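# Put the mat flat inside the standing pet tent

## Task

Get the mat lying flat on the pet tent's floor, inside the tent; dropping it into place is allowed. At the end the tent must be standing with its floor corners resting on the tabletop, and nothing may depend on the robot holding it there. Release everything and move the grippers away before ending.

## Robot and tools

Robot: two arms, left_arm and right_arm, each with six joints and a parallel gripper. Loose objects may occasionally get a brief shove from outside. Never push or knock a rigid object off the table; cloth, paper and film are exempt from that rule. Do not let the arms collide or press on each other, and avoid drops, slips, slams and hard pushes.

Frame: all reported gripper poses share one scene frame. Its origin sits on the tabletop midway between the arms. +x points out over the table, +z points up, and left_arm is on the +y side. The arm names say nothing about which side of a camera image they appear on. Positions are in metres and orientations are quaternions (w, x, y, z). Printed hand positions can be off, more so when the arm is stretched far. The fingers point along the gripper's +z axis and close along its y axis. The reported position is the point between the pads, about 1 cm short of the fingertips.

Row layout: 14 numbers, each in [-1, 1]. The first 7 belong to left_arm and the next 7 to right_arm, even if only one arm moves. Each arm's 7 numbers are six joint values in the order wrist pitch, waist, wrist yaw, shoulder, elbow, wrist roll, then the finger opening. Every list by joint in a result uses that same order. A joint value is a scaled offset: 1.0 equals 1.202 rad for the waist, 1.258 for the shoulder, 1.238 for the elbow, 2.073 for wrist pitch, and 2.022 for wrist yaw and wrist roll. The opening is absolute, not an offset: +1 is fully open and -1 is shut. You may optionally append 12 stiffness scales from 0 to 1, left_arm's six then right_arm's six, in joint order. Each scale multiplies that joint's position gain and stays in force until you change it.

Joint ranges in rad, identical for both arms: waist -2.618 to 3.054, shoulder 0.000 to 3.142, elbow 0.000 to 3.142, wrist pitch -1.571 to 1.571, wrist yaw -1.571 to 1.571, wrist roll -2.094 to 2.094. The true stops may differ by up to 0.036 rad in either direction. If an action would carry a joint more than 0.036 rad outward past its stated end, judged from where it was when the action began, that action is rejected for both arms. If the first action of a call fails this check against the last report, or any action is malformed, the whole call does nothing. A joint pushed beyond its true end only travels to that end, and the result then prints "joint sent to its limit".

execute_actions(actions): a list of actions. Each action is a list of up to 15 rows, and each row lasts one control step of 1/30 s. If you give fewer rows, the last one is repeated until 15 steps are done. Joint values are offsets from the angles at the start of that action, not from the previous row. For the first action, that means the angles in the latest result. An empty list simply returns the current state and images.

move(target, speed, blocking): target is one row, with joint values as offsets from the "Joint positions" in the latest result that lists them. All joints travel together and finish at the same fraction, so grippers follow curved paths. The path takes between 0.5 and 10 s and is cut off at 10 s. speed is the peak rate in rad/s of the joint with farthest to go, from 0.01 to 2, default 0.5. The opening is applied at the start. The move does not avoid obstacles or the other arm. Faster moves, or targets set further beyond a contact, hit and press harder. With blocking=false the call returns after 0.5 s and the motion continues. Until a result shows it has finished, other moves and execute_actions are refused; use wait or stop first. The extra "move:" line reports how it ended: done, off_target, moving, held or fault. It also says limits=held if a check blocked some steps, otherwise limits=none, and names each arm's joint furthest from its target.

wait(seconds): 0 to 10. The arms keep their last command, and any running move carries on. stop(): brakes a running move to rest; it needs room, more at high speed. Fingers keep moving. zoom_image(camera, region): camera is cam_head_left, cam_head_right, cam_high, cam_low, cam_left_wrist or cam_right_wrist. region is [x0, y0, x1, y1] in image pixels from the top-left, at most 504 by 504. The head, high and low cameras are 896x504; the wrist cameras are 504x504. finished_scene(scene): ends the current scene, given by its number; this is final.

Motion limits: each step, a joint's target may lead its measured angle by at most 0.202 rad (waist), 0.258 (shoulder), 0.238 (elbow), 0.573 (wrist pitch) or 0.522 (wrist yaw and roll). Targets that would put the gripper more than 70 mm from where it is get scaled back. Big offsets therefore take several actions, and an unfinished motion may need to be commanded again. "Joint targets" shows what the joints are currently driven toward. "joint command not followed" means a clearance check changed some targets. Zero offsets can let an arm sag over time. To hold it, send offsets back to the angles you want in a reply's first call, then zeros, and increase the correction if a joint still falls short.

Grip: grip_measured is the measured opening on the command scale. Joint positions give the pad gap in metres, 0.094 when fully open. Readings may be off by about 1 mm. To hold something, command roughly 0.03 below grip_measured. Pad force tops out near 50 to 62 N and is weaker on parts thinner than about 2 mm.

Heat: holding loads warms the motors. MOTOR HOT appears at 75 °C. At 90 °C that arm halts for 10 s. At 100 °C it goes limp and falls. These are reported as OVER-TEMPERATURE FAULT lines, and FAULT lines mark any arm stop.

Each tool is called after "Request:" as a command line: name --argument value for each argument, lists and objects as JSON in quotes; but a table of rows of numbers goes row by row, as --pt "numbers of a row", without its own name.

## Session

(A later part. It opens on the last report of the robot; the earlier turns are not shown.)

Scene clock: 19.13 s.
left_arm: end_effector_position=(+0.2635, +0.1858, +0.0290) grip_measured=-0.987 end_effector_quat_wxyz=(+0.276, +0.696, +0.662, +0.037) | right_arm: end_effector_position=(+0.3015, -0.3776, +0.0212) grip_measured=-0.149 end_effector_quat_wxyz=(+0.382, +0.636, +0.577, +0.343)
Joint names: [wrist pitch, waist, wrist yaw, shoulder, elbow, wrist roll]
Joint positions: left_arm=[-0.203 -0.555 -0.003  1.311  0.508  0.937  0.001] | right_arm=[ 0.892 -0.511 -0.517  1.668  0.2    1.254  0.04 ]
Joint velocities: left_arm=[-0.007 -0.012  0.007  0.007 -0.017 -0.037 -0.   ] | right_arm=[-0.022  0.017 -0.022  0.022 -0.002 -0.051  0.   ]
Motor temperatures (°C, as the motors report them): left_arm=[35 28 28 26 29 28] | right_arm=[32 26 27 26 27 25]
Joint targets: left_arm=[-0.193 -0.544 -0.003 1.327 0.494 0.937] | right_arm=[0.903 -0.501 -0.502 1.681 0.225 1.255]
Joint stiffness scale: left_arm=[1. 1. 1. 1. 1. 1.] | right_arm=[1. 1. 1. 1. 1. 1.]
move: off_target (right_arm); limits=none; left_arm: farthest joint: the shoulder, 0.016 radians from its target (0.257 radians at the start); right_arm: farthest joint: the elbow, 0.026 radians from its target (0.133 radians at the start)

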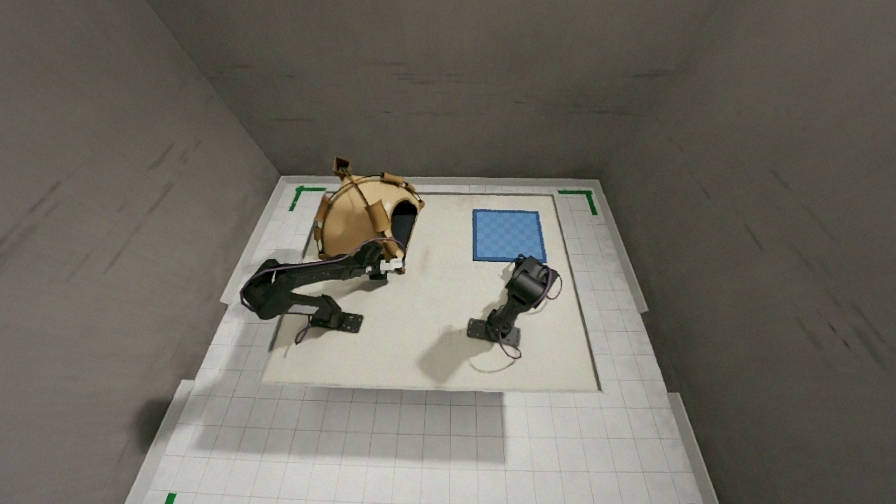

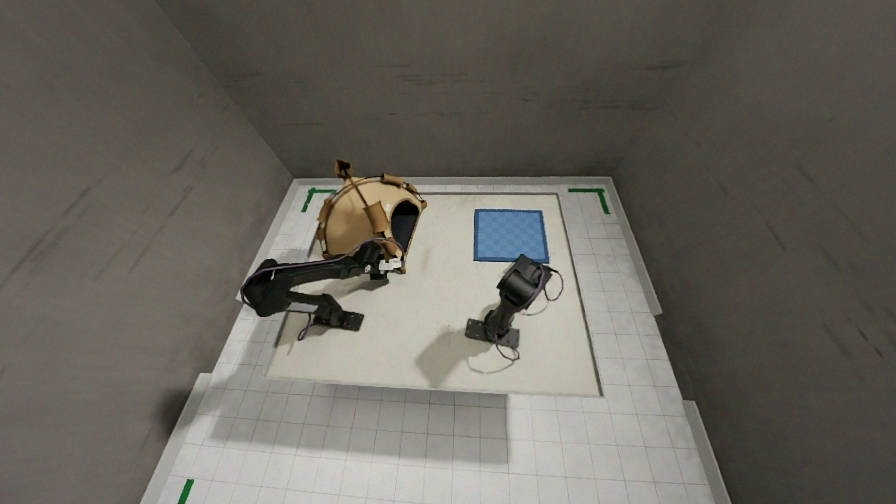

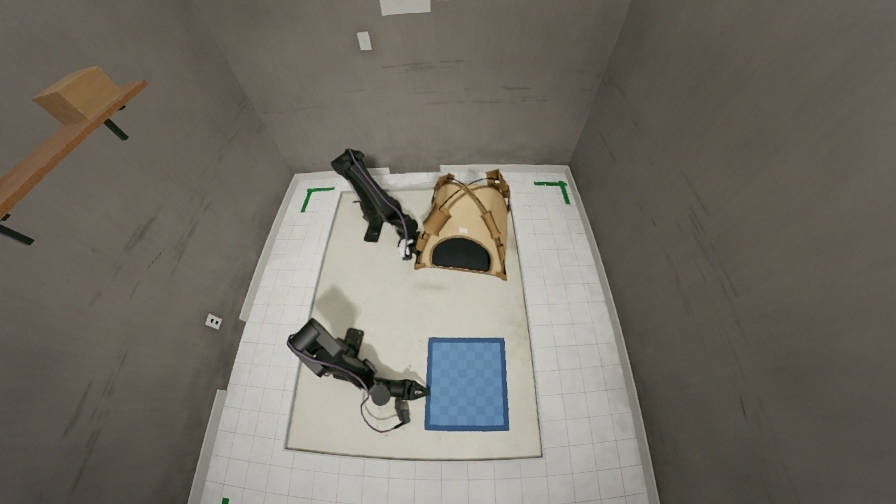

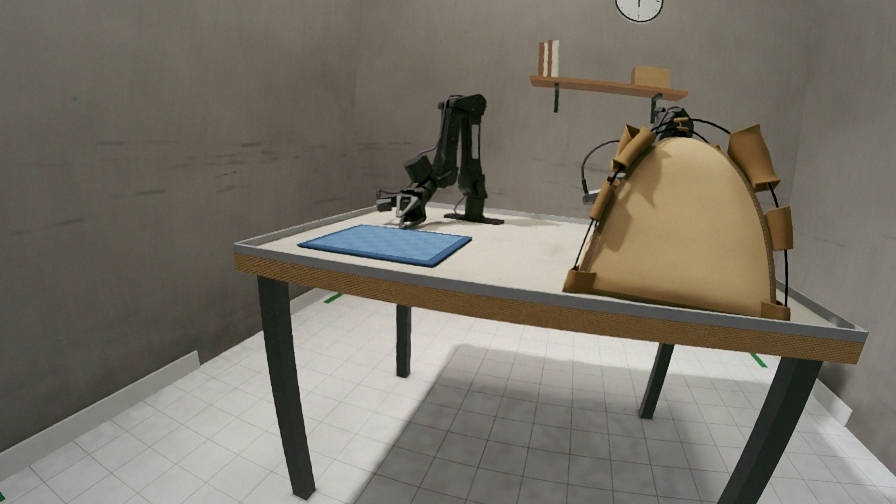

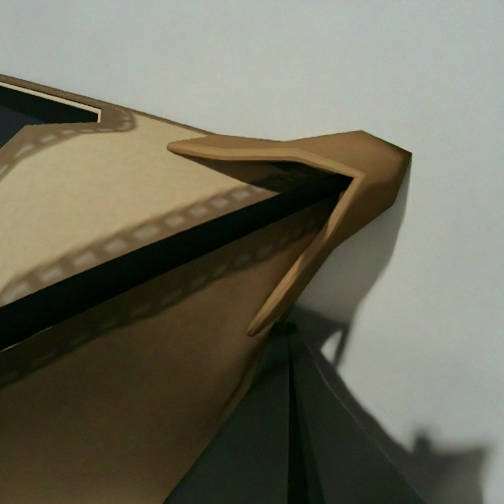

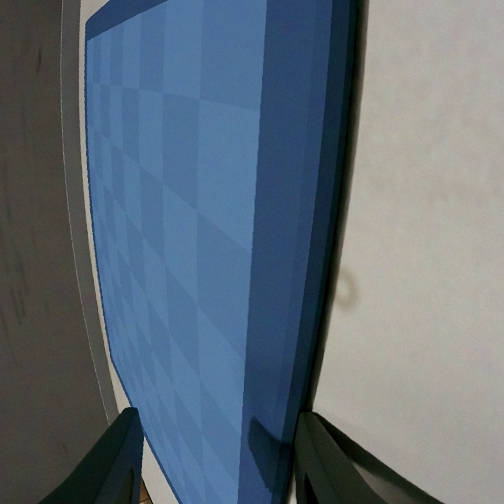

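Request:
move --target '[0.112,0.027,0,0.2,0.113,0,-1,-0.04,0.137,0.029,0.164,0.25,0.017,-0.15]' --speed 0.3

Request:
move --target '[0.005,0.008,0,0.01,0.015,0,-1,-0.043,0.107,0.056,0.135,0.246,0.034,-0.15]' --speed 0.2

Scene clock: 21.83 s.
left_arm: end_effector_position=(+0.3176, +0.1513, +0.0277) grip_measured=-0.987 end_effector_quat_wxyz=(+0.322, +0.678, +0.659, +0.046) | right_arm: end_effector_position=(+0.3811, -0.3756, +0.0212) grip_measured=-0.149 end_effector_quat_wxyz=(+0.367, +0.605, +0.607, +0.361)
Joint names: [wrist pitch, waist, wrist yaw, shoulder, elbow, wrist roll]
Joint positions: left_arm=[ 0.012 -0.534 -0.003  1.546  0.625  0.937  0.001] | right_arm=[ 0.827 -0.356 -0.47   1.864  0.483  1.288  0.04 ]
Joint velocities: left_arm=[-0.051 -0.017 -0.022  0.007  0.022 -0.051 -0.   ] | right_arm=[-0.081  0.007  0.037 -0.002 -0.007  0.022  0.   ]
Motor temperatures (°C, as the motors report them): left_arm=[35 28 28 26 29 28] | right_arm=[32 26 27 26 27 25]
Joint targets: left_arm=[0.029 -0.523 -0.003 1.563 0.647 0.937] | right_arm=[0.809 -0.346 -0.459 1.874 0.509 1.289]
Joint stiffness scale: left_arm=[1. 1. 1. 1. 1. 1.] | right_arm=[1. 1. 1. 1. 1. 1.]
move: off_target (left_arm, right_arm); limits=none; left_arm: farthest joint: the elbow, 0.023 radians from its target (0.140 radians at the start); right_arm: farthest joint: the elbow, 0.027 radians from its target (0.310 radians at the start)

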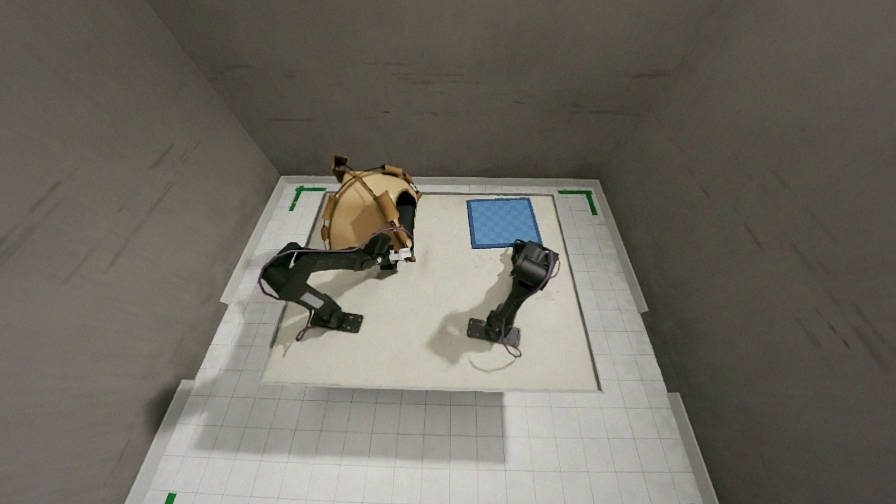

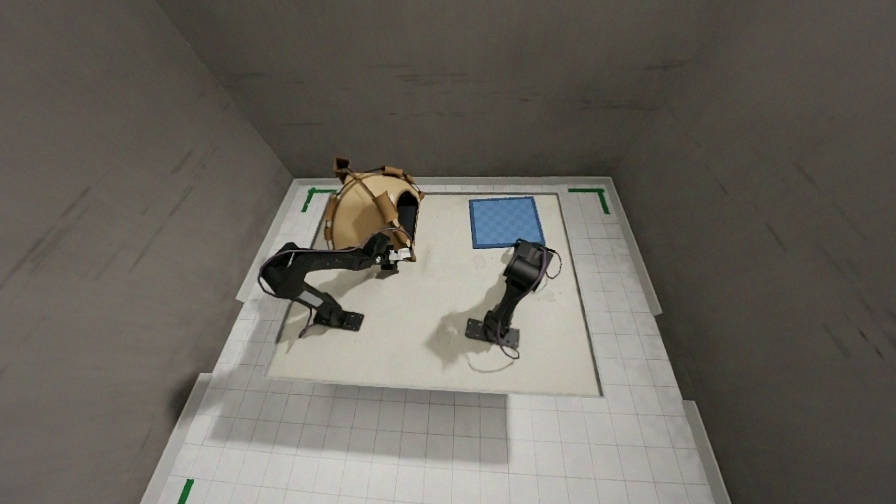

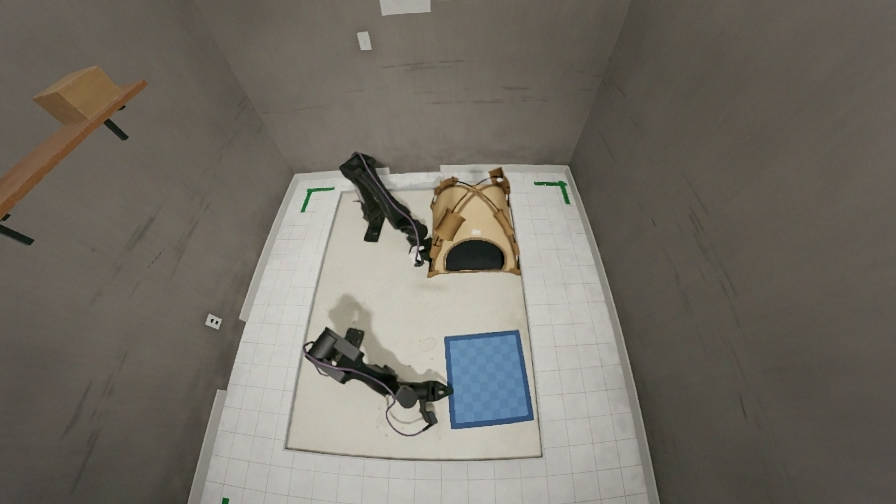

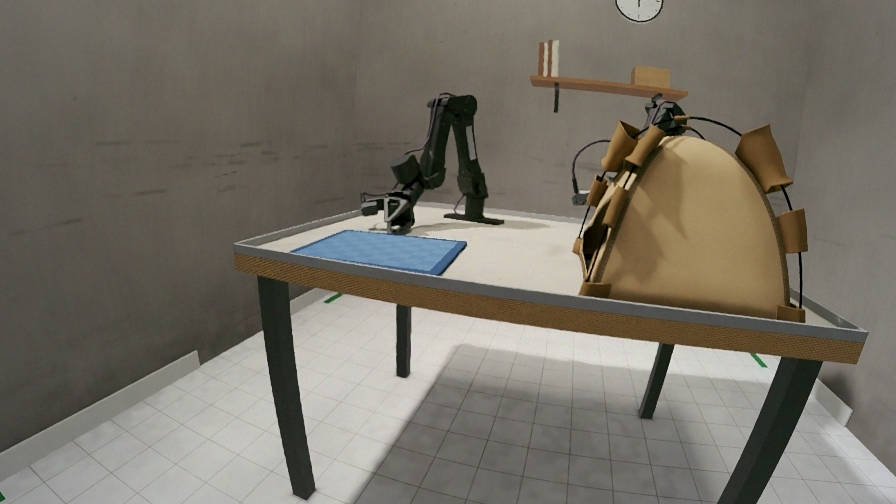

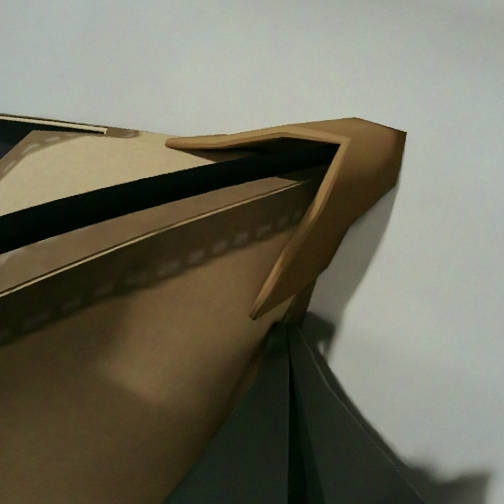

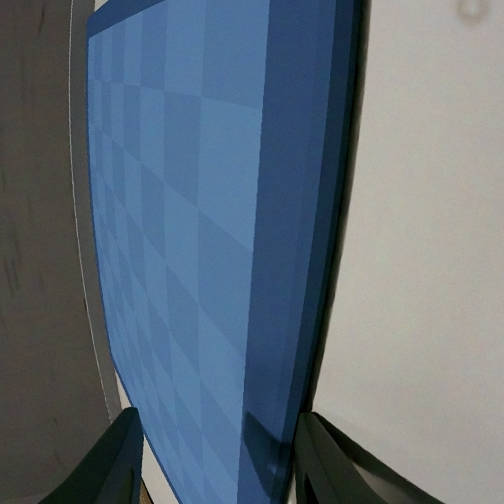

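Scene clock: 23.77 s.
left_arm: end_effector_position=(+0.3176, +0.1513, +0.0277) grip_measured=-0.987 end_effector_quat_wxyz=(+0.322, +0.678, +0.659, +0.046) | right_arm: end_effector_position=(+0.4565, -0.3752, +0.0217) grip_measured=-0.149 end_effector_quat_wxyz=(+0.369, +0.603, +0.607, +0.363)
Joint names: [wrist pitch, waist, wrist yaw, shoulder, elbow, wrist roll]
Joint positions: left_arm=[ 0.012 -0.534 -0.003  1.546  0.625  0.937  0.001] | right_arm=[ 0.749 -0.236 -0.369  2.028  0.758  1.355  0.04 ]
Joint velocities: left_arm=[-0.007 -0.032 -0.007 -0.007 -0.007 -0.007  0.001] | right_arm=[ 0.037 -0.002 -0.007  0.007  0.007  0.007  0.   ]
Motor temperatures (°C, as the motors report them): left_arm=[36 28 28 26 29 28] | right_arm=[32 26 27 27 28 25]
Joint targets: left_arm=[0.022 -0.525 -0.003 1.559 0.644 0.937] | right_arm=[0.737 -0.227 -0.357 2.034 0.788 1.356]
Joint stiffness scale: left_arm=[1. 1. 1. 1. 1. 1.] | right_arm=[1. 1. 1. 1. 1. 1.]
move: off_target (right_arm); limits=none; left_arm: farthest joint: the elbow, 0.018 radians from its target (0.018 radians at the start); right_arm: farthest joint: the elbow, 0.029 radians from its target (0.305 radians at the start)

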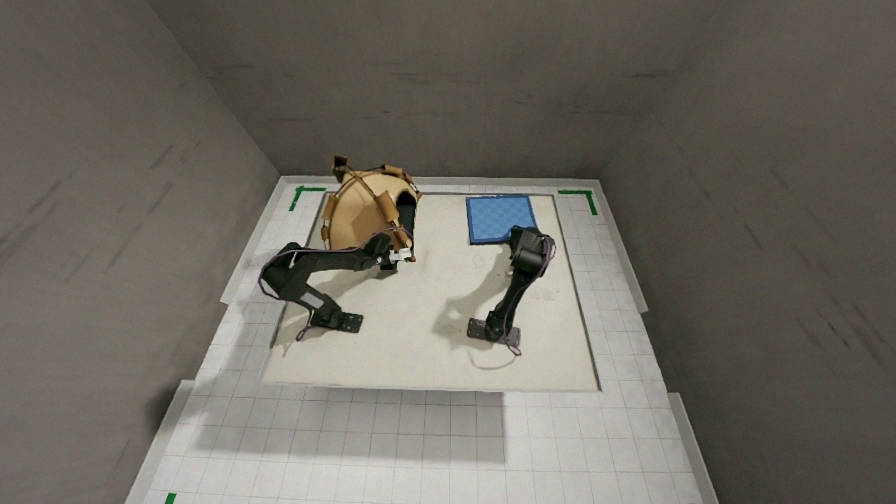

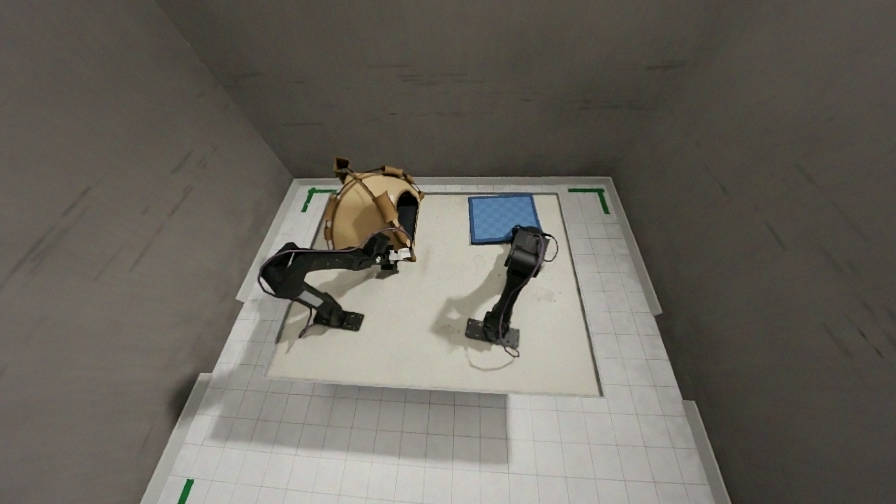

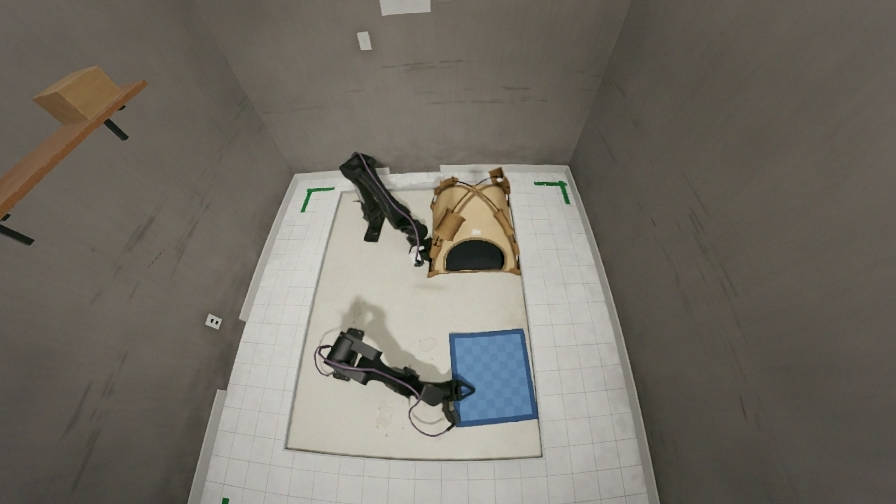

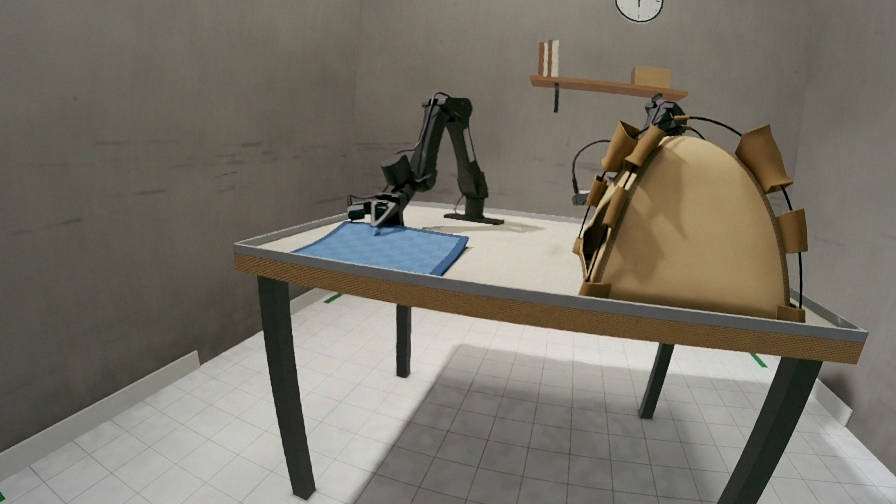

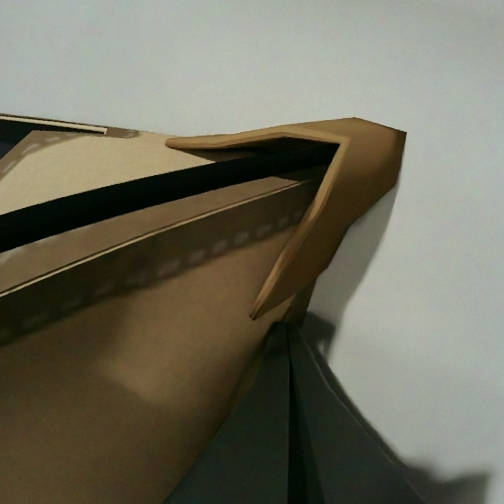

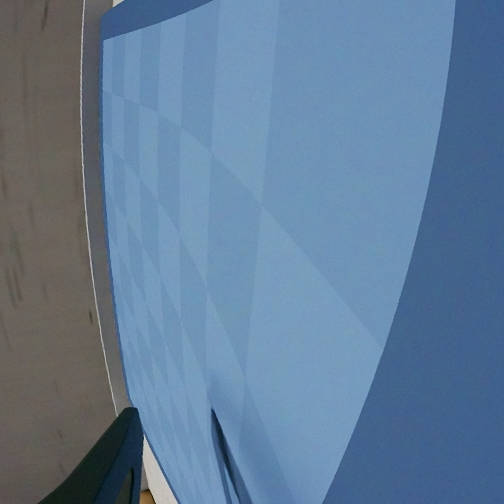

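Request:
move --target '[0.005,0.008,0,0.01,0.015,0,-1,0.02,0,0,0,0.01,0,-0.93]'

Request:
move --target '[0.005,0.008,0,0.01,0.015,0,-1,0.34,0.41,0.14,-0.197,-0.389,0.15,-0.93]' --speed 0.4

Scene clock: 25.53 s.
left_arm: end_effector_position=(+0.3176, +0.1513, +0.0277) grip_measured=-0.987 end_effector_quat_wxyz=(+0.322, +0.678, +0.659, +0.046) | right_arm: end_effector_position=(+0.4577, -0.3757, +0.0239) grip_measured=-0.893 end_effector_quat_wxyz=(+0.373, +0.600, +0.606, +0.365)
Joint names: [wrist pitch, waist, wrist yaw, shoulder, elbow, wrist roll]
Joint positions: left_arm=[ 0.012 -0.534 -0.003  1.546  0.625  0.937  0.001] | right_arm=[ 0.76  -0.236 -0.369  2.028  0.758  1.355  0.005]
Joint velocities: left_arm=[ 0.051 -0.012  0.007 -0.007 -0.002  0.007 -0.001] | right_arm=[-0.007 -0.002 -0.081 -0.012 -0.017 -0.11   0.   ]
Motor temperatures (°C, as the motors report them): left_arm=[36 28 28 26 29 28] | right_arm=[32 26 27 27 28 25]
Joint targets: left_arm=[0.022 -0.525 -0.003 1.559 0.644 0.937] | right_arm=[0.791 -0.236 -0.369 2.028 0.771 1.355]
Joint stiffness scale: left_arm=[1. 1. 1. 1. 1. 1.] | right_arm=[1. 1. 1. 1. 1. 1.]
move: off_target (right_arm); limits=none; left_arm: farthest joint: the elbow, 0.018 radians from its target (0.018 radians at the start); right_arm: farthest joint: the wrist pitch, 0.031 radians from its target (0.041 radians at the start)

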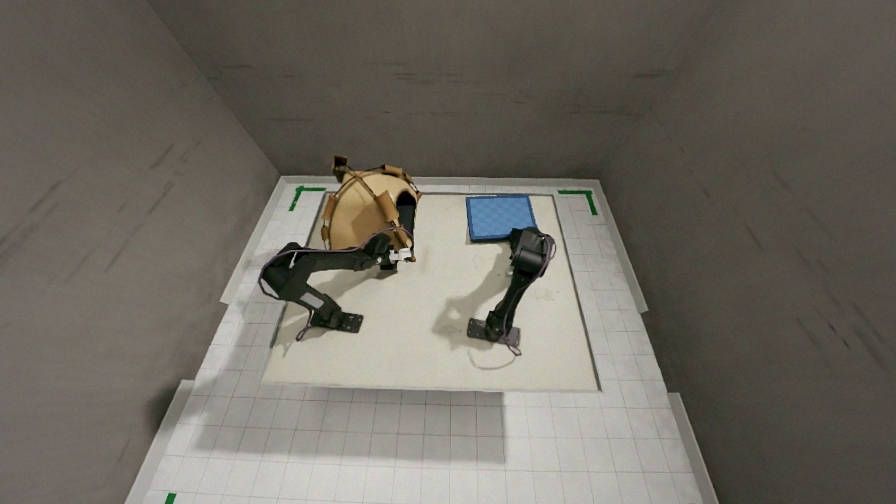

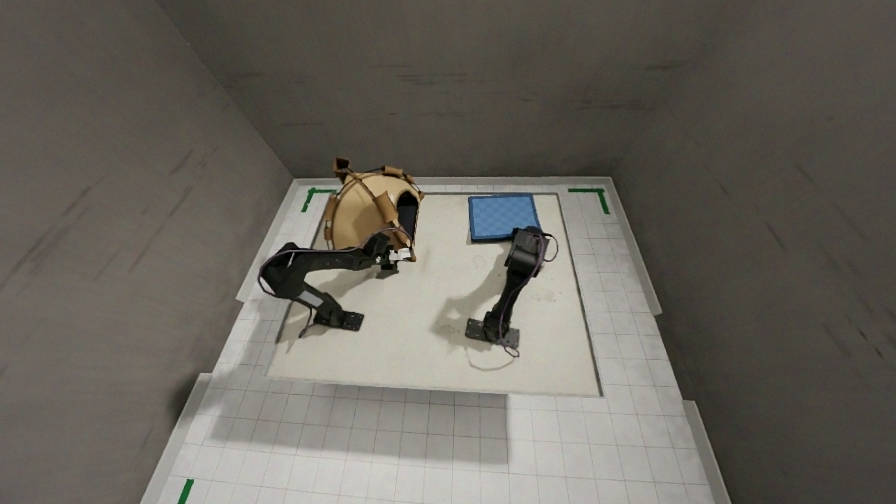

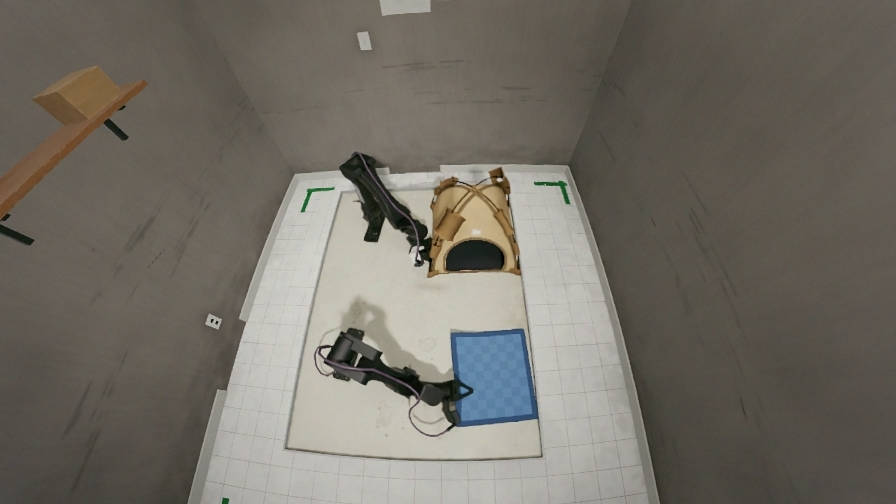

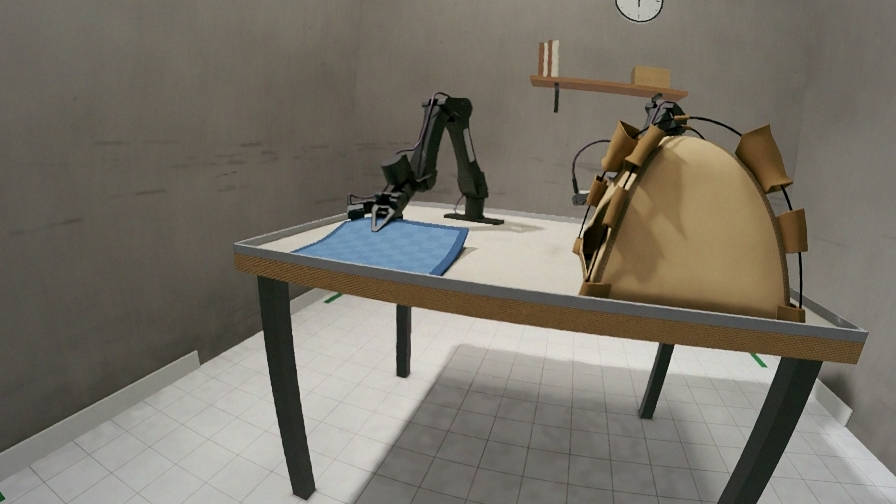

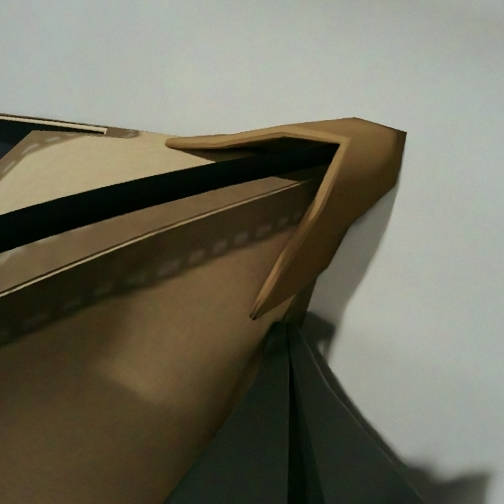

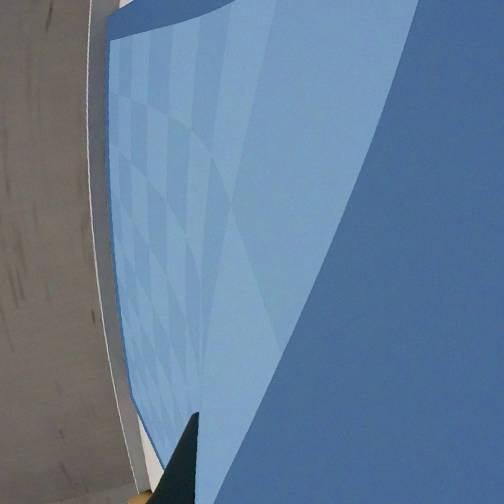

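Scene clock: 28.00 s.
left_arm: end_effector_position=(+0.3176, +0.1513, +0.0277) grip_measured=-0.987 end_effector_quat_wxyz=(+0.322, +0.678, +0.659, +0.046) | right_arm: end_effector_position=(+0.3992, -0.1986, +0.1085) grip_measured=-0.893 end_effector_quat_wxyz=(+0.412, +0.508, +0.540, +0.529)
Joint names: [wrist pitch, waist, wrist yaw, shoulder, elbow, wrist roll]
Joint positions: left_arm=[ 0.012 -0.534 -0.003  1.546  0.625  0.937  0.001] | right_arm=[ 1.421  0.248 -0.095  1.81   0.289  1.655  0.005]
Joint velocities: left_arm=[ 0.037 -0.017 -0.022  0.002  0.012 -0.007  0.001] | right_arm=[ 0.081 -0.017 -0.022  0.002 -0.007  0.007  0.   ]
Motor temperatures (°C, as the motors report them): left_arm=[36 28 28 27 29 28] | right_arm=[33 26 27 27 27 25]
Joint targets: left_arm=[0.022 -0.525 -0.003 1.559 0.644 0.937] | right_arm=[1.465 0.256 -0.086 1.780 0.277 1.659]
Joint stiffness scale: left_arm=[1. 1. 1. 1. 1. 1.] | right_arm=[1. 1. 1. 1. 1. 1.]
move: off_target (right_arm); limits=none; left_arm: farthest joint: the elbow, 0.018 radians from its target (0.018 radians at the start); right_arm: farthest joint: the wrist pitch, 0.044 radians from its target (0.705 radians at the start)

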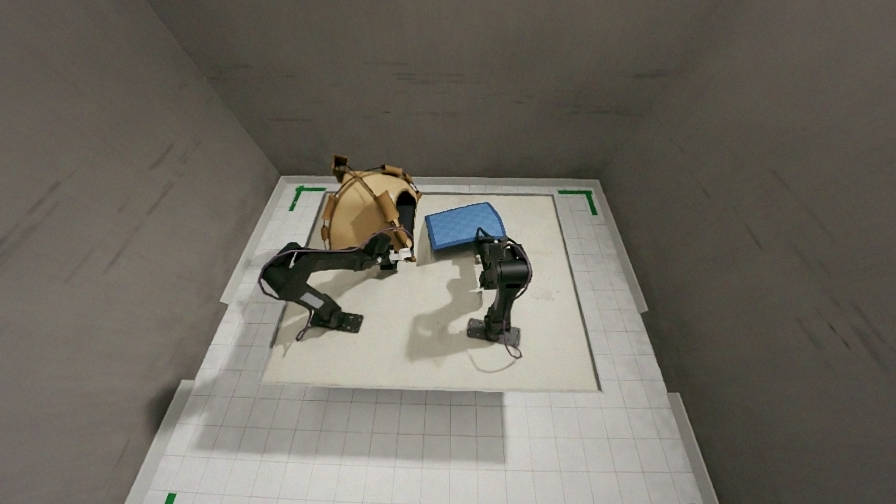

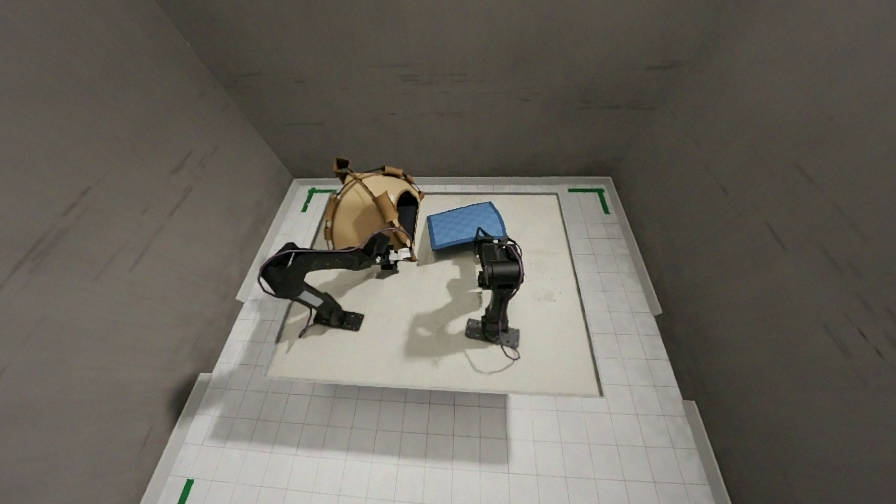

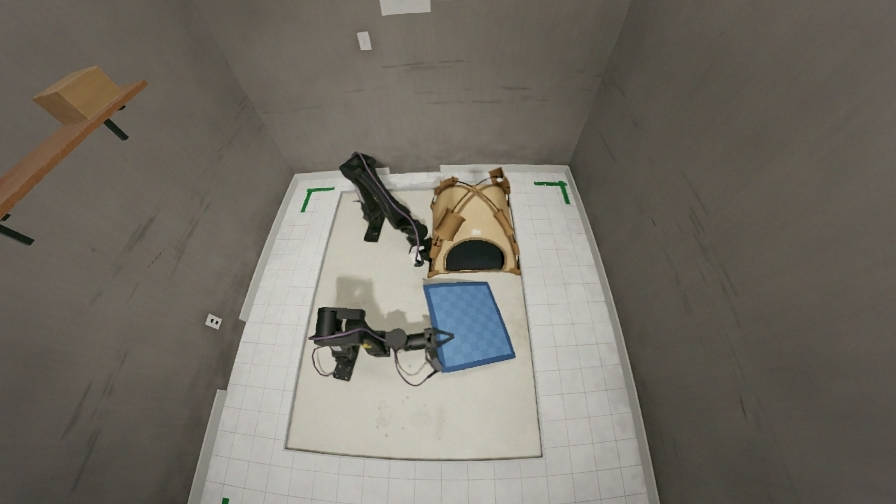

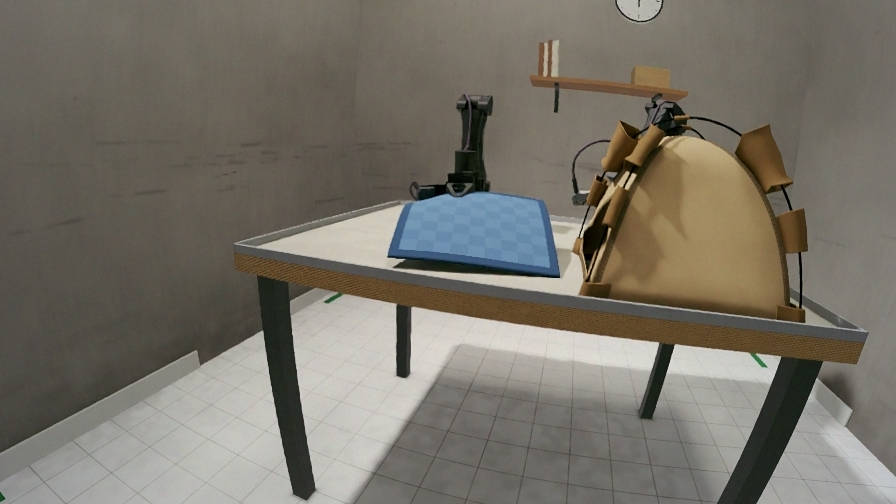

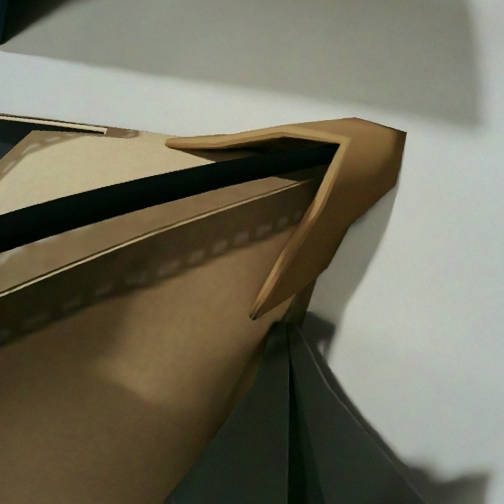

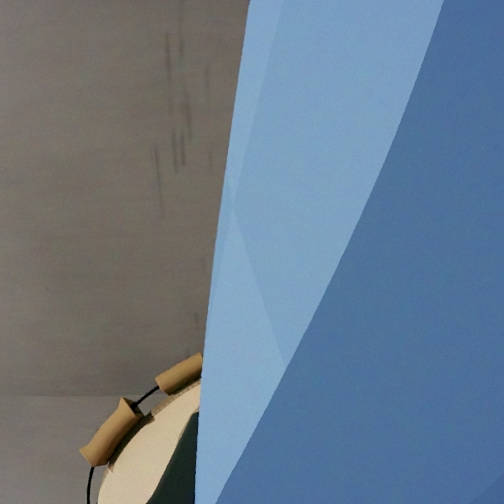

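Request:
execute_actions --actions '[]'

Scene clock: 29.97 s.
left_arm: end_effector_position=(+0.3176, +0.1513, +0.0277) grip_measured=-0.987 end_effector_quat_wxyz=(+0.322, +0.678, +0.659, +0.046) | right_arm: end_effector_position=(+0.3992, -0.1986, +0.1086) grip_measured=-0.893 end_effector_quat_wxyz=(+0.412, +0.508, +0.540, +0.530)
Joint names: [wrist pitch, waist, wrist yaw, shoulder, elbow, wrist roll]
Joint positions: left_arm=[ 0.012 -0.534 -0.003  1.546  0.625  0.937  0.001] | right_arm=[ 1.421  0.248 -0.095  1.81   0.289  1.655  0.005]
Joint velocities: left_arm=[-0.007 -0.012 -0.007  0.012  0.012 -0.022 -0.   ] | right_arm=[ 0.007 -0.002  0.007  0.022  0.002  0.037 -0.001]
Motor temperatures (°C, as the motors report them): left_arm=[36 28 28 27 29 28] | right_arm=[33 26 27 27 27 25]
Joint targets: left_arm=[0.022 -0.525 -0.003 1.559 0.644 0.937] | right_arm=[1.465 0.256 -0.086 1.780 0.277 1.659]
Joint stiffness scale: left_arm=[1. 1. 1. 1. 1. 1.] | right_arm=[1. 1. 1. 1. 1. 1.]

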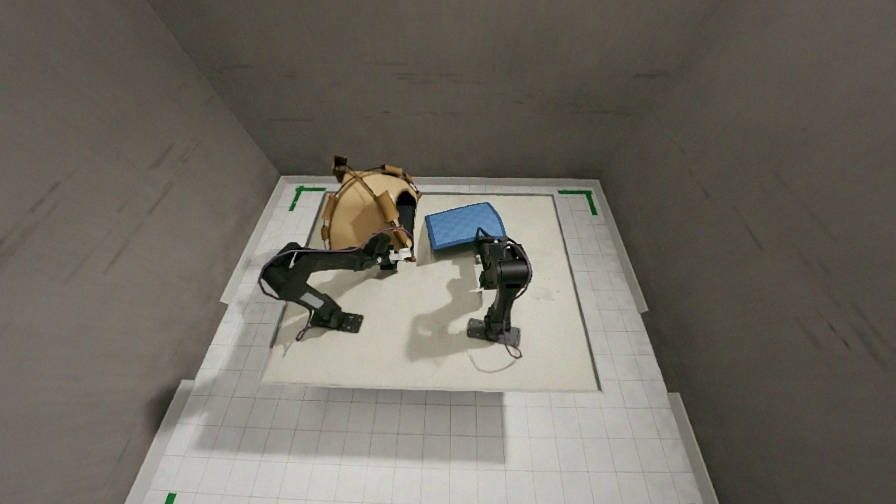

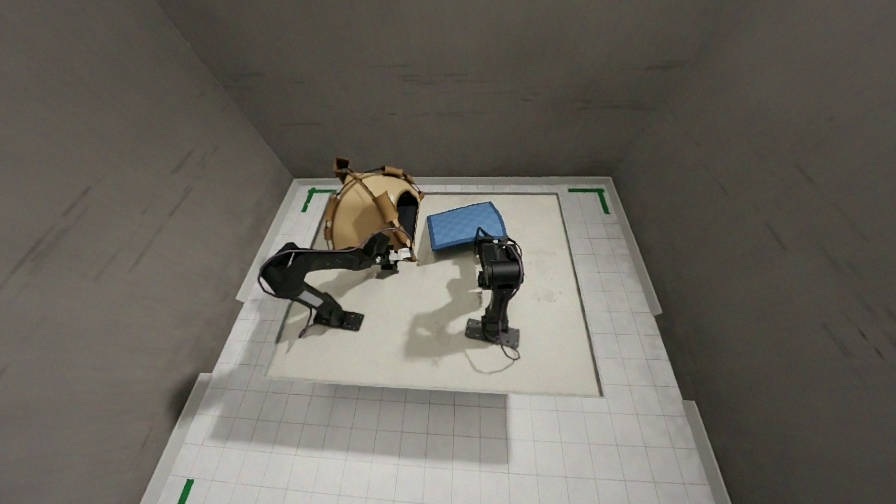

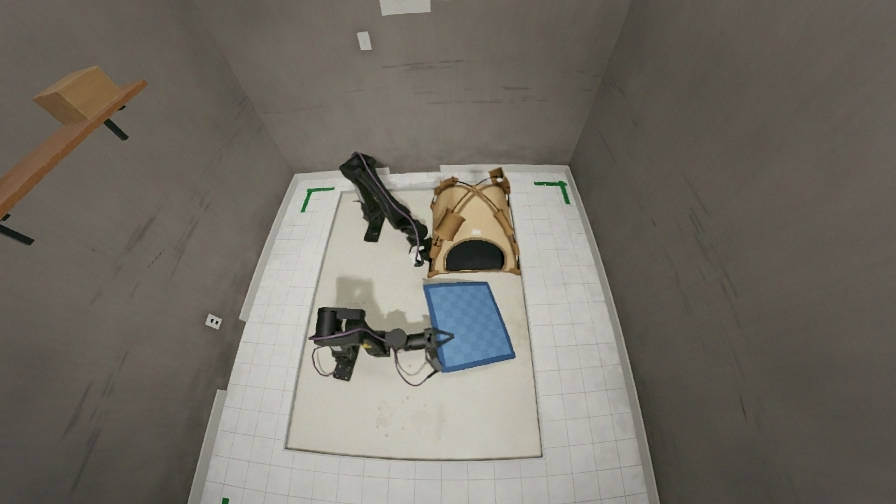

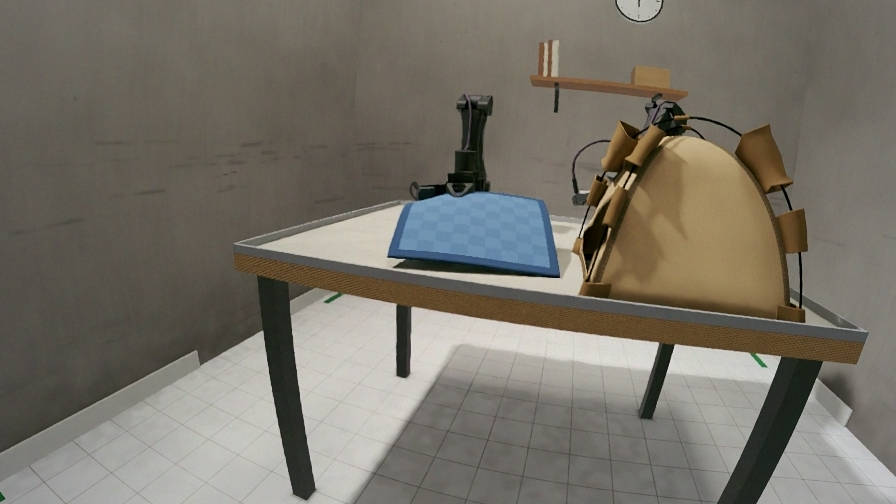

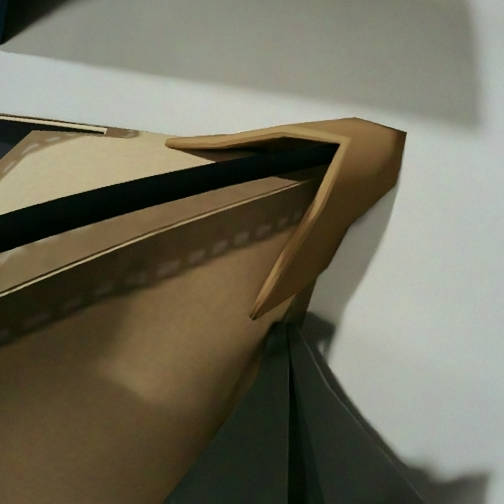

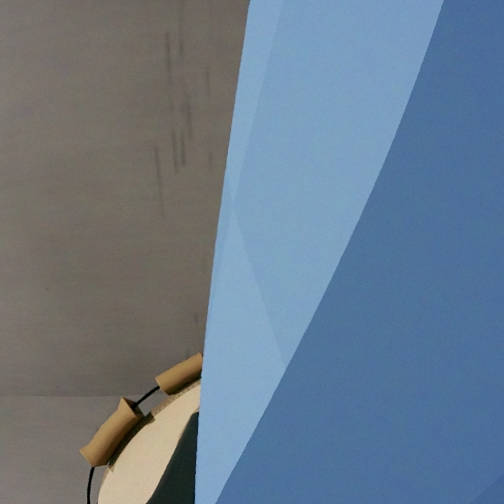

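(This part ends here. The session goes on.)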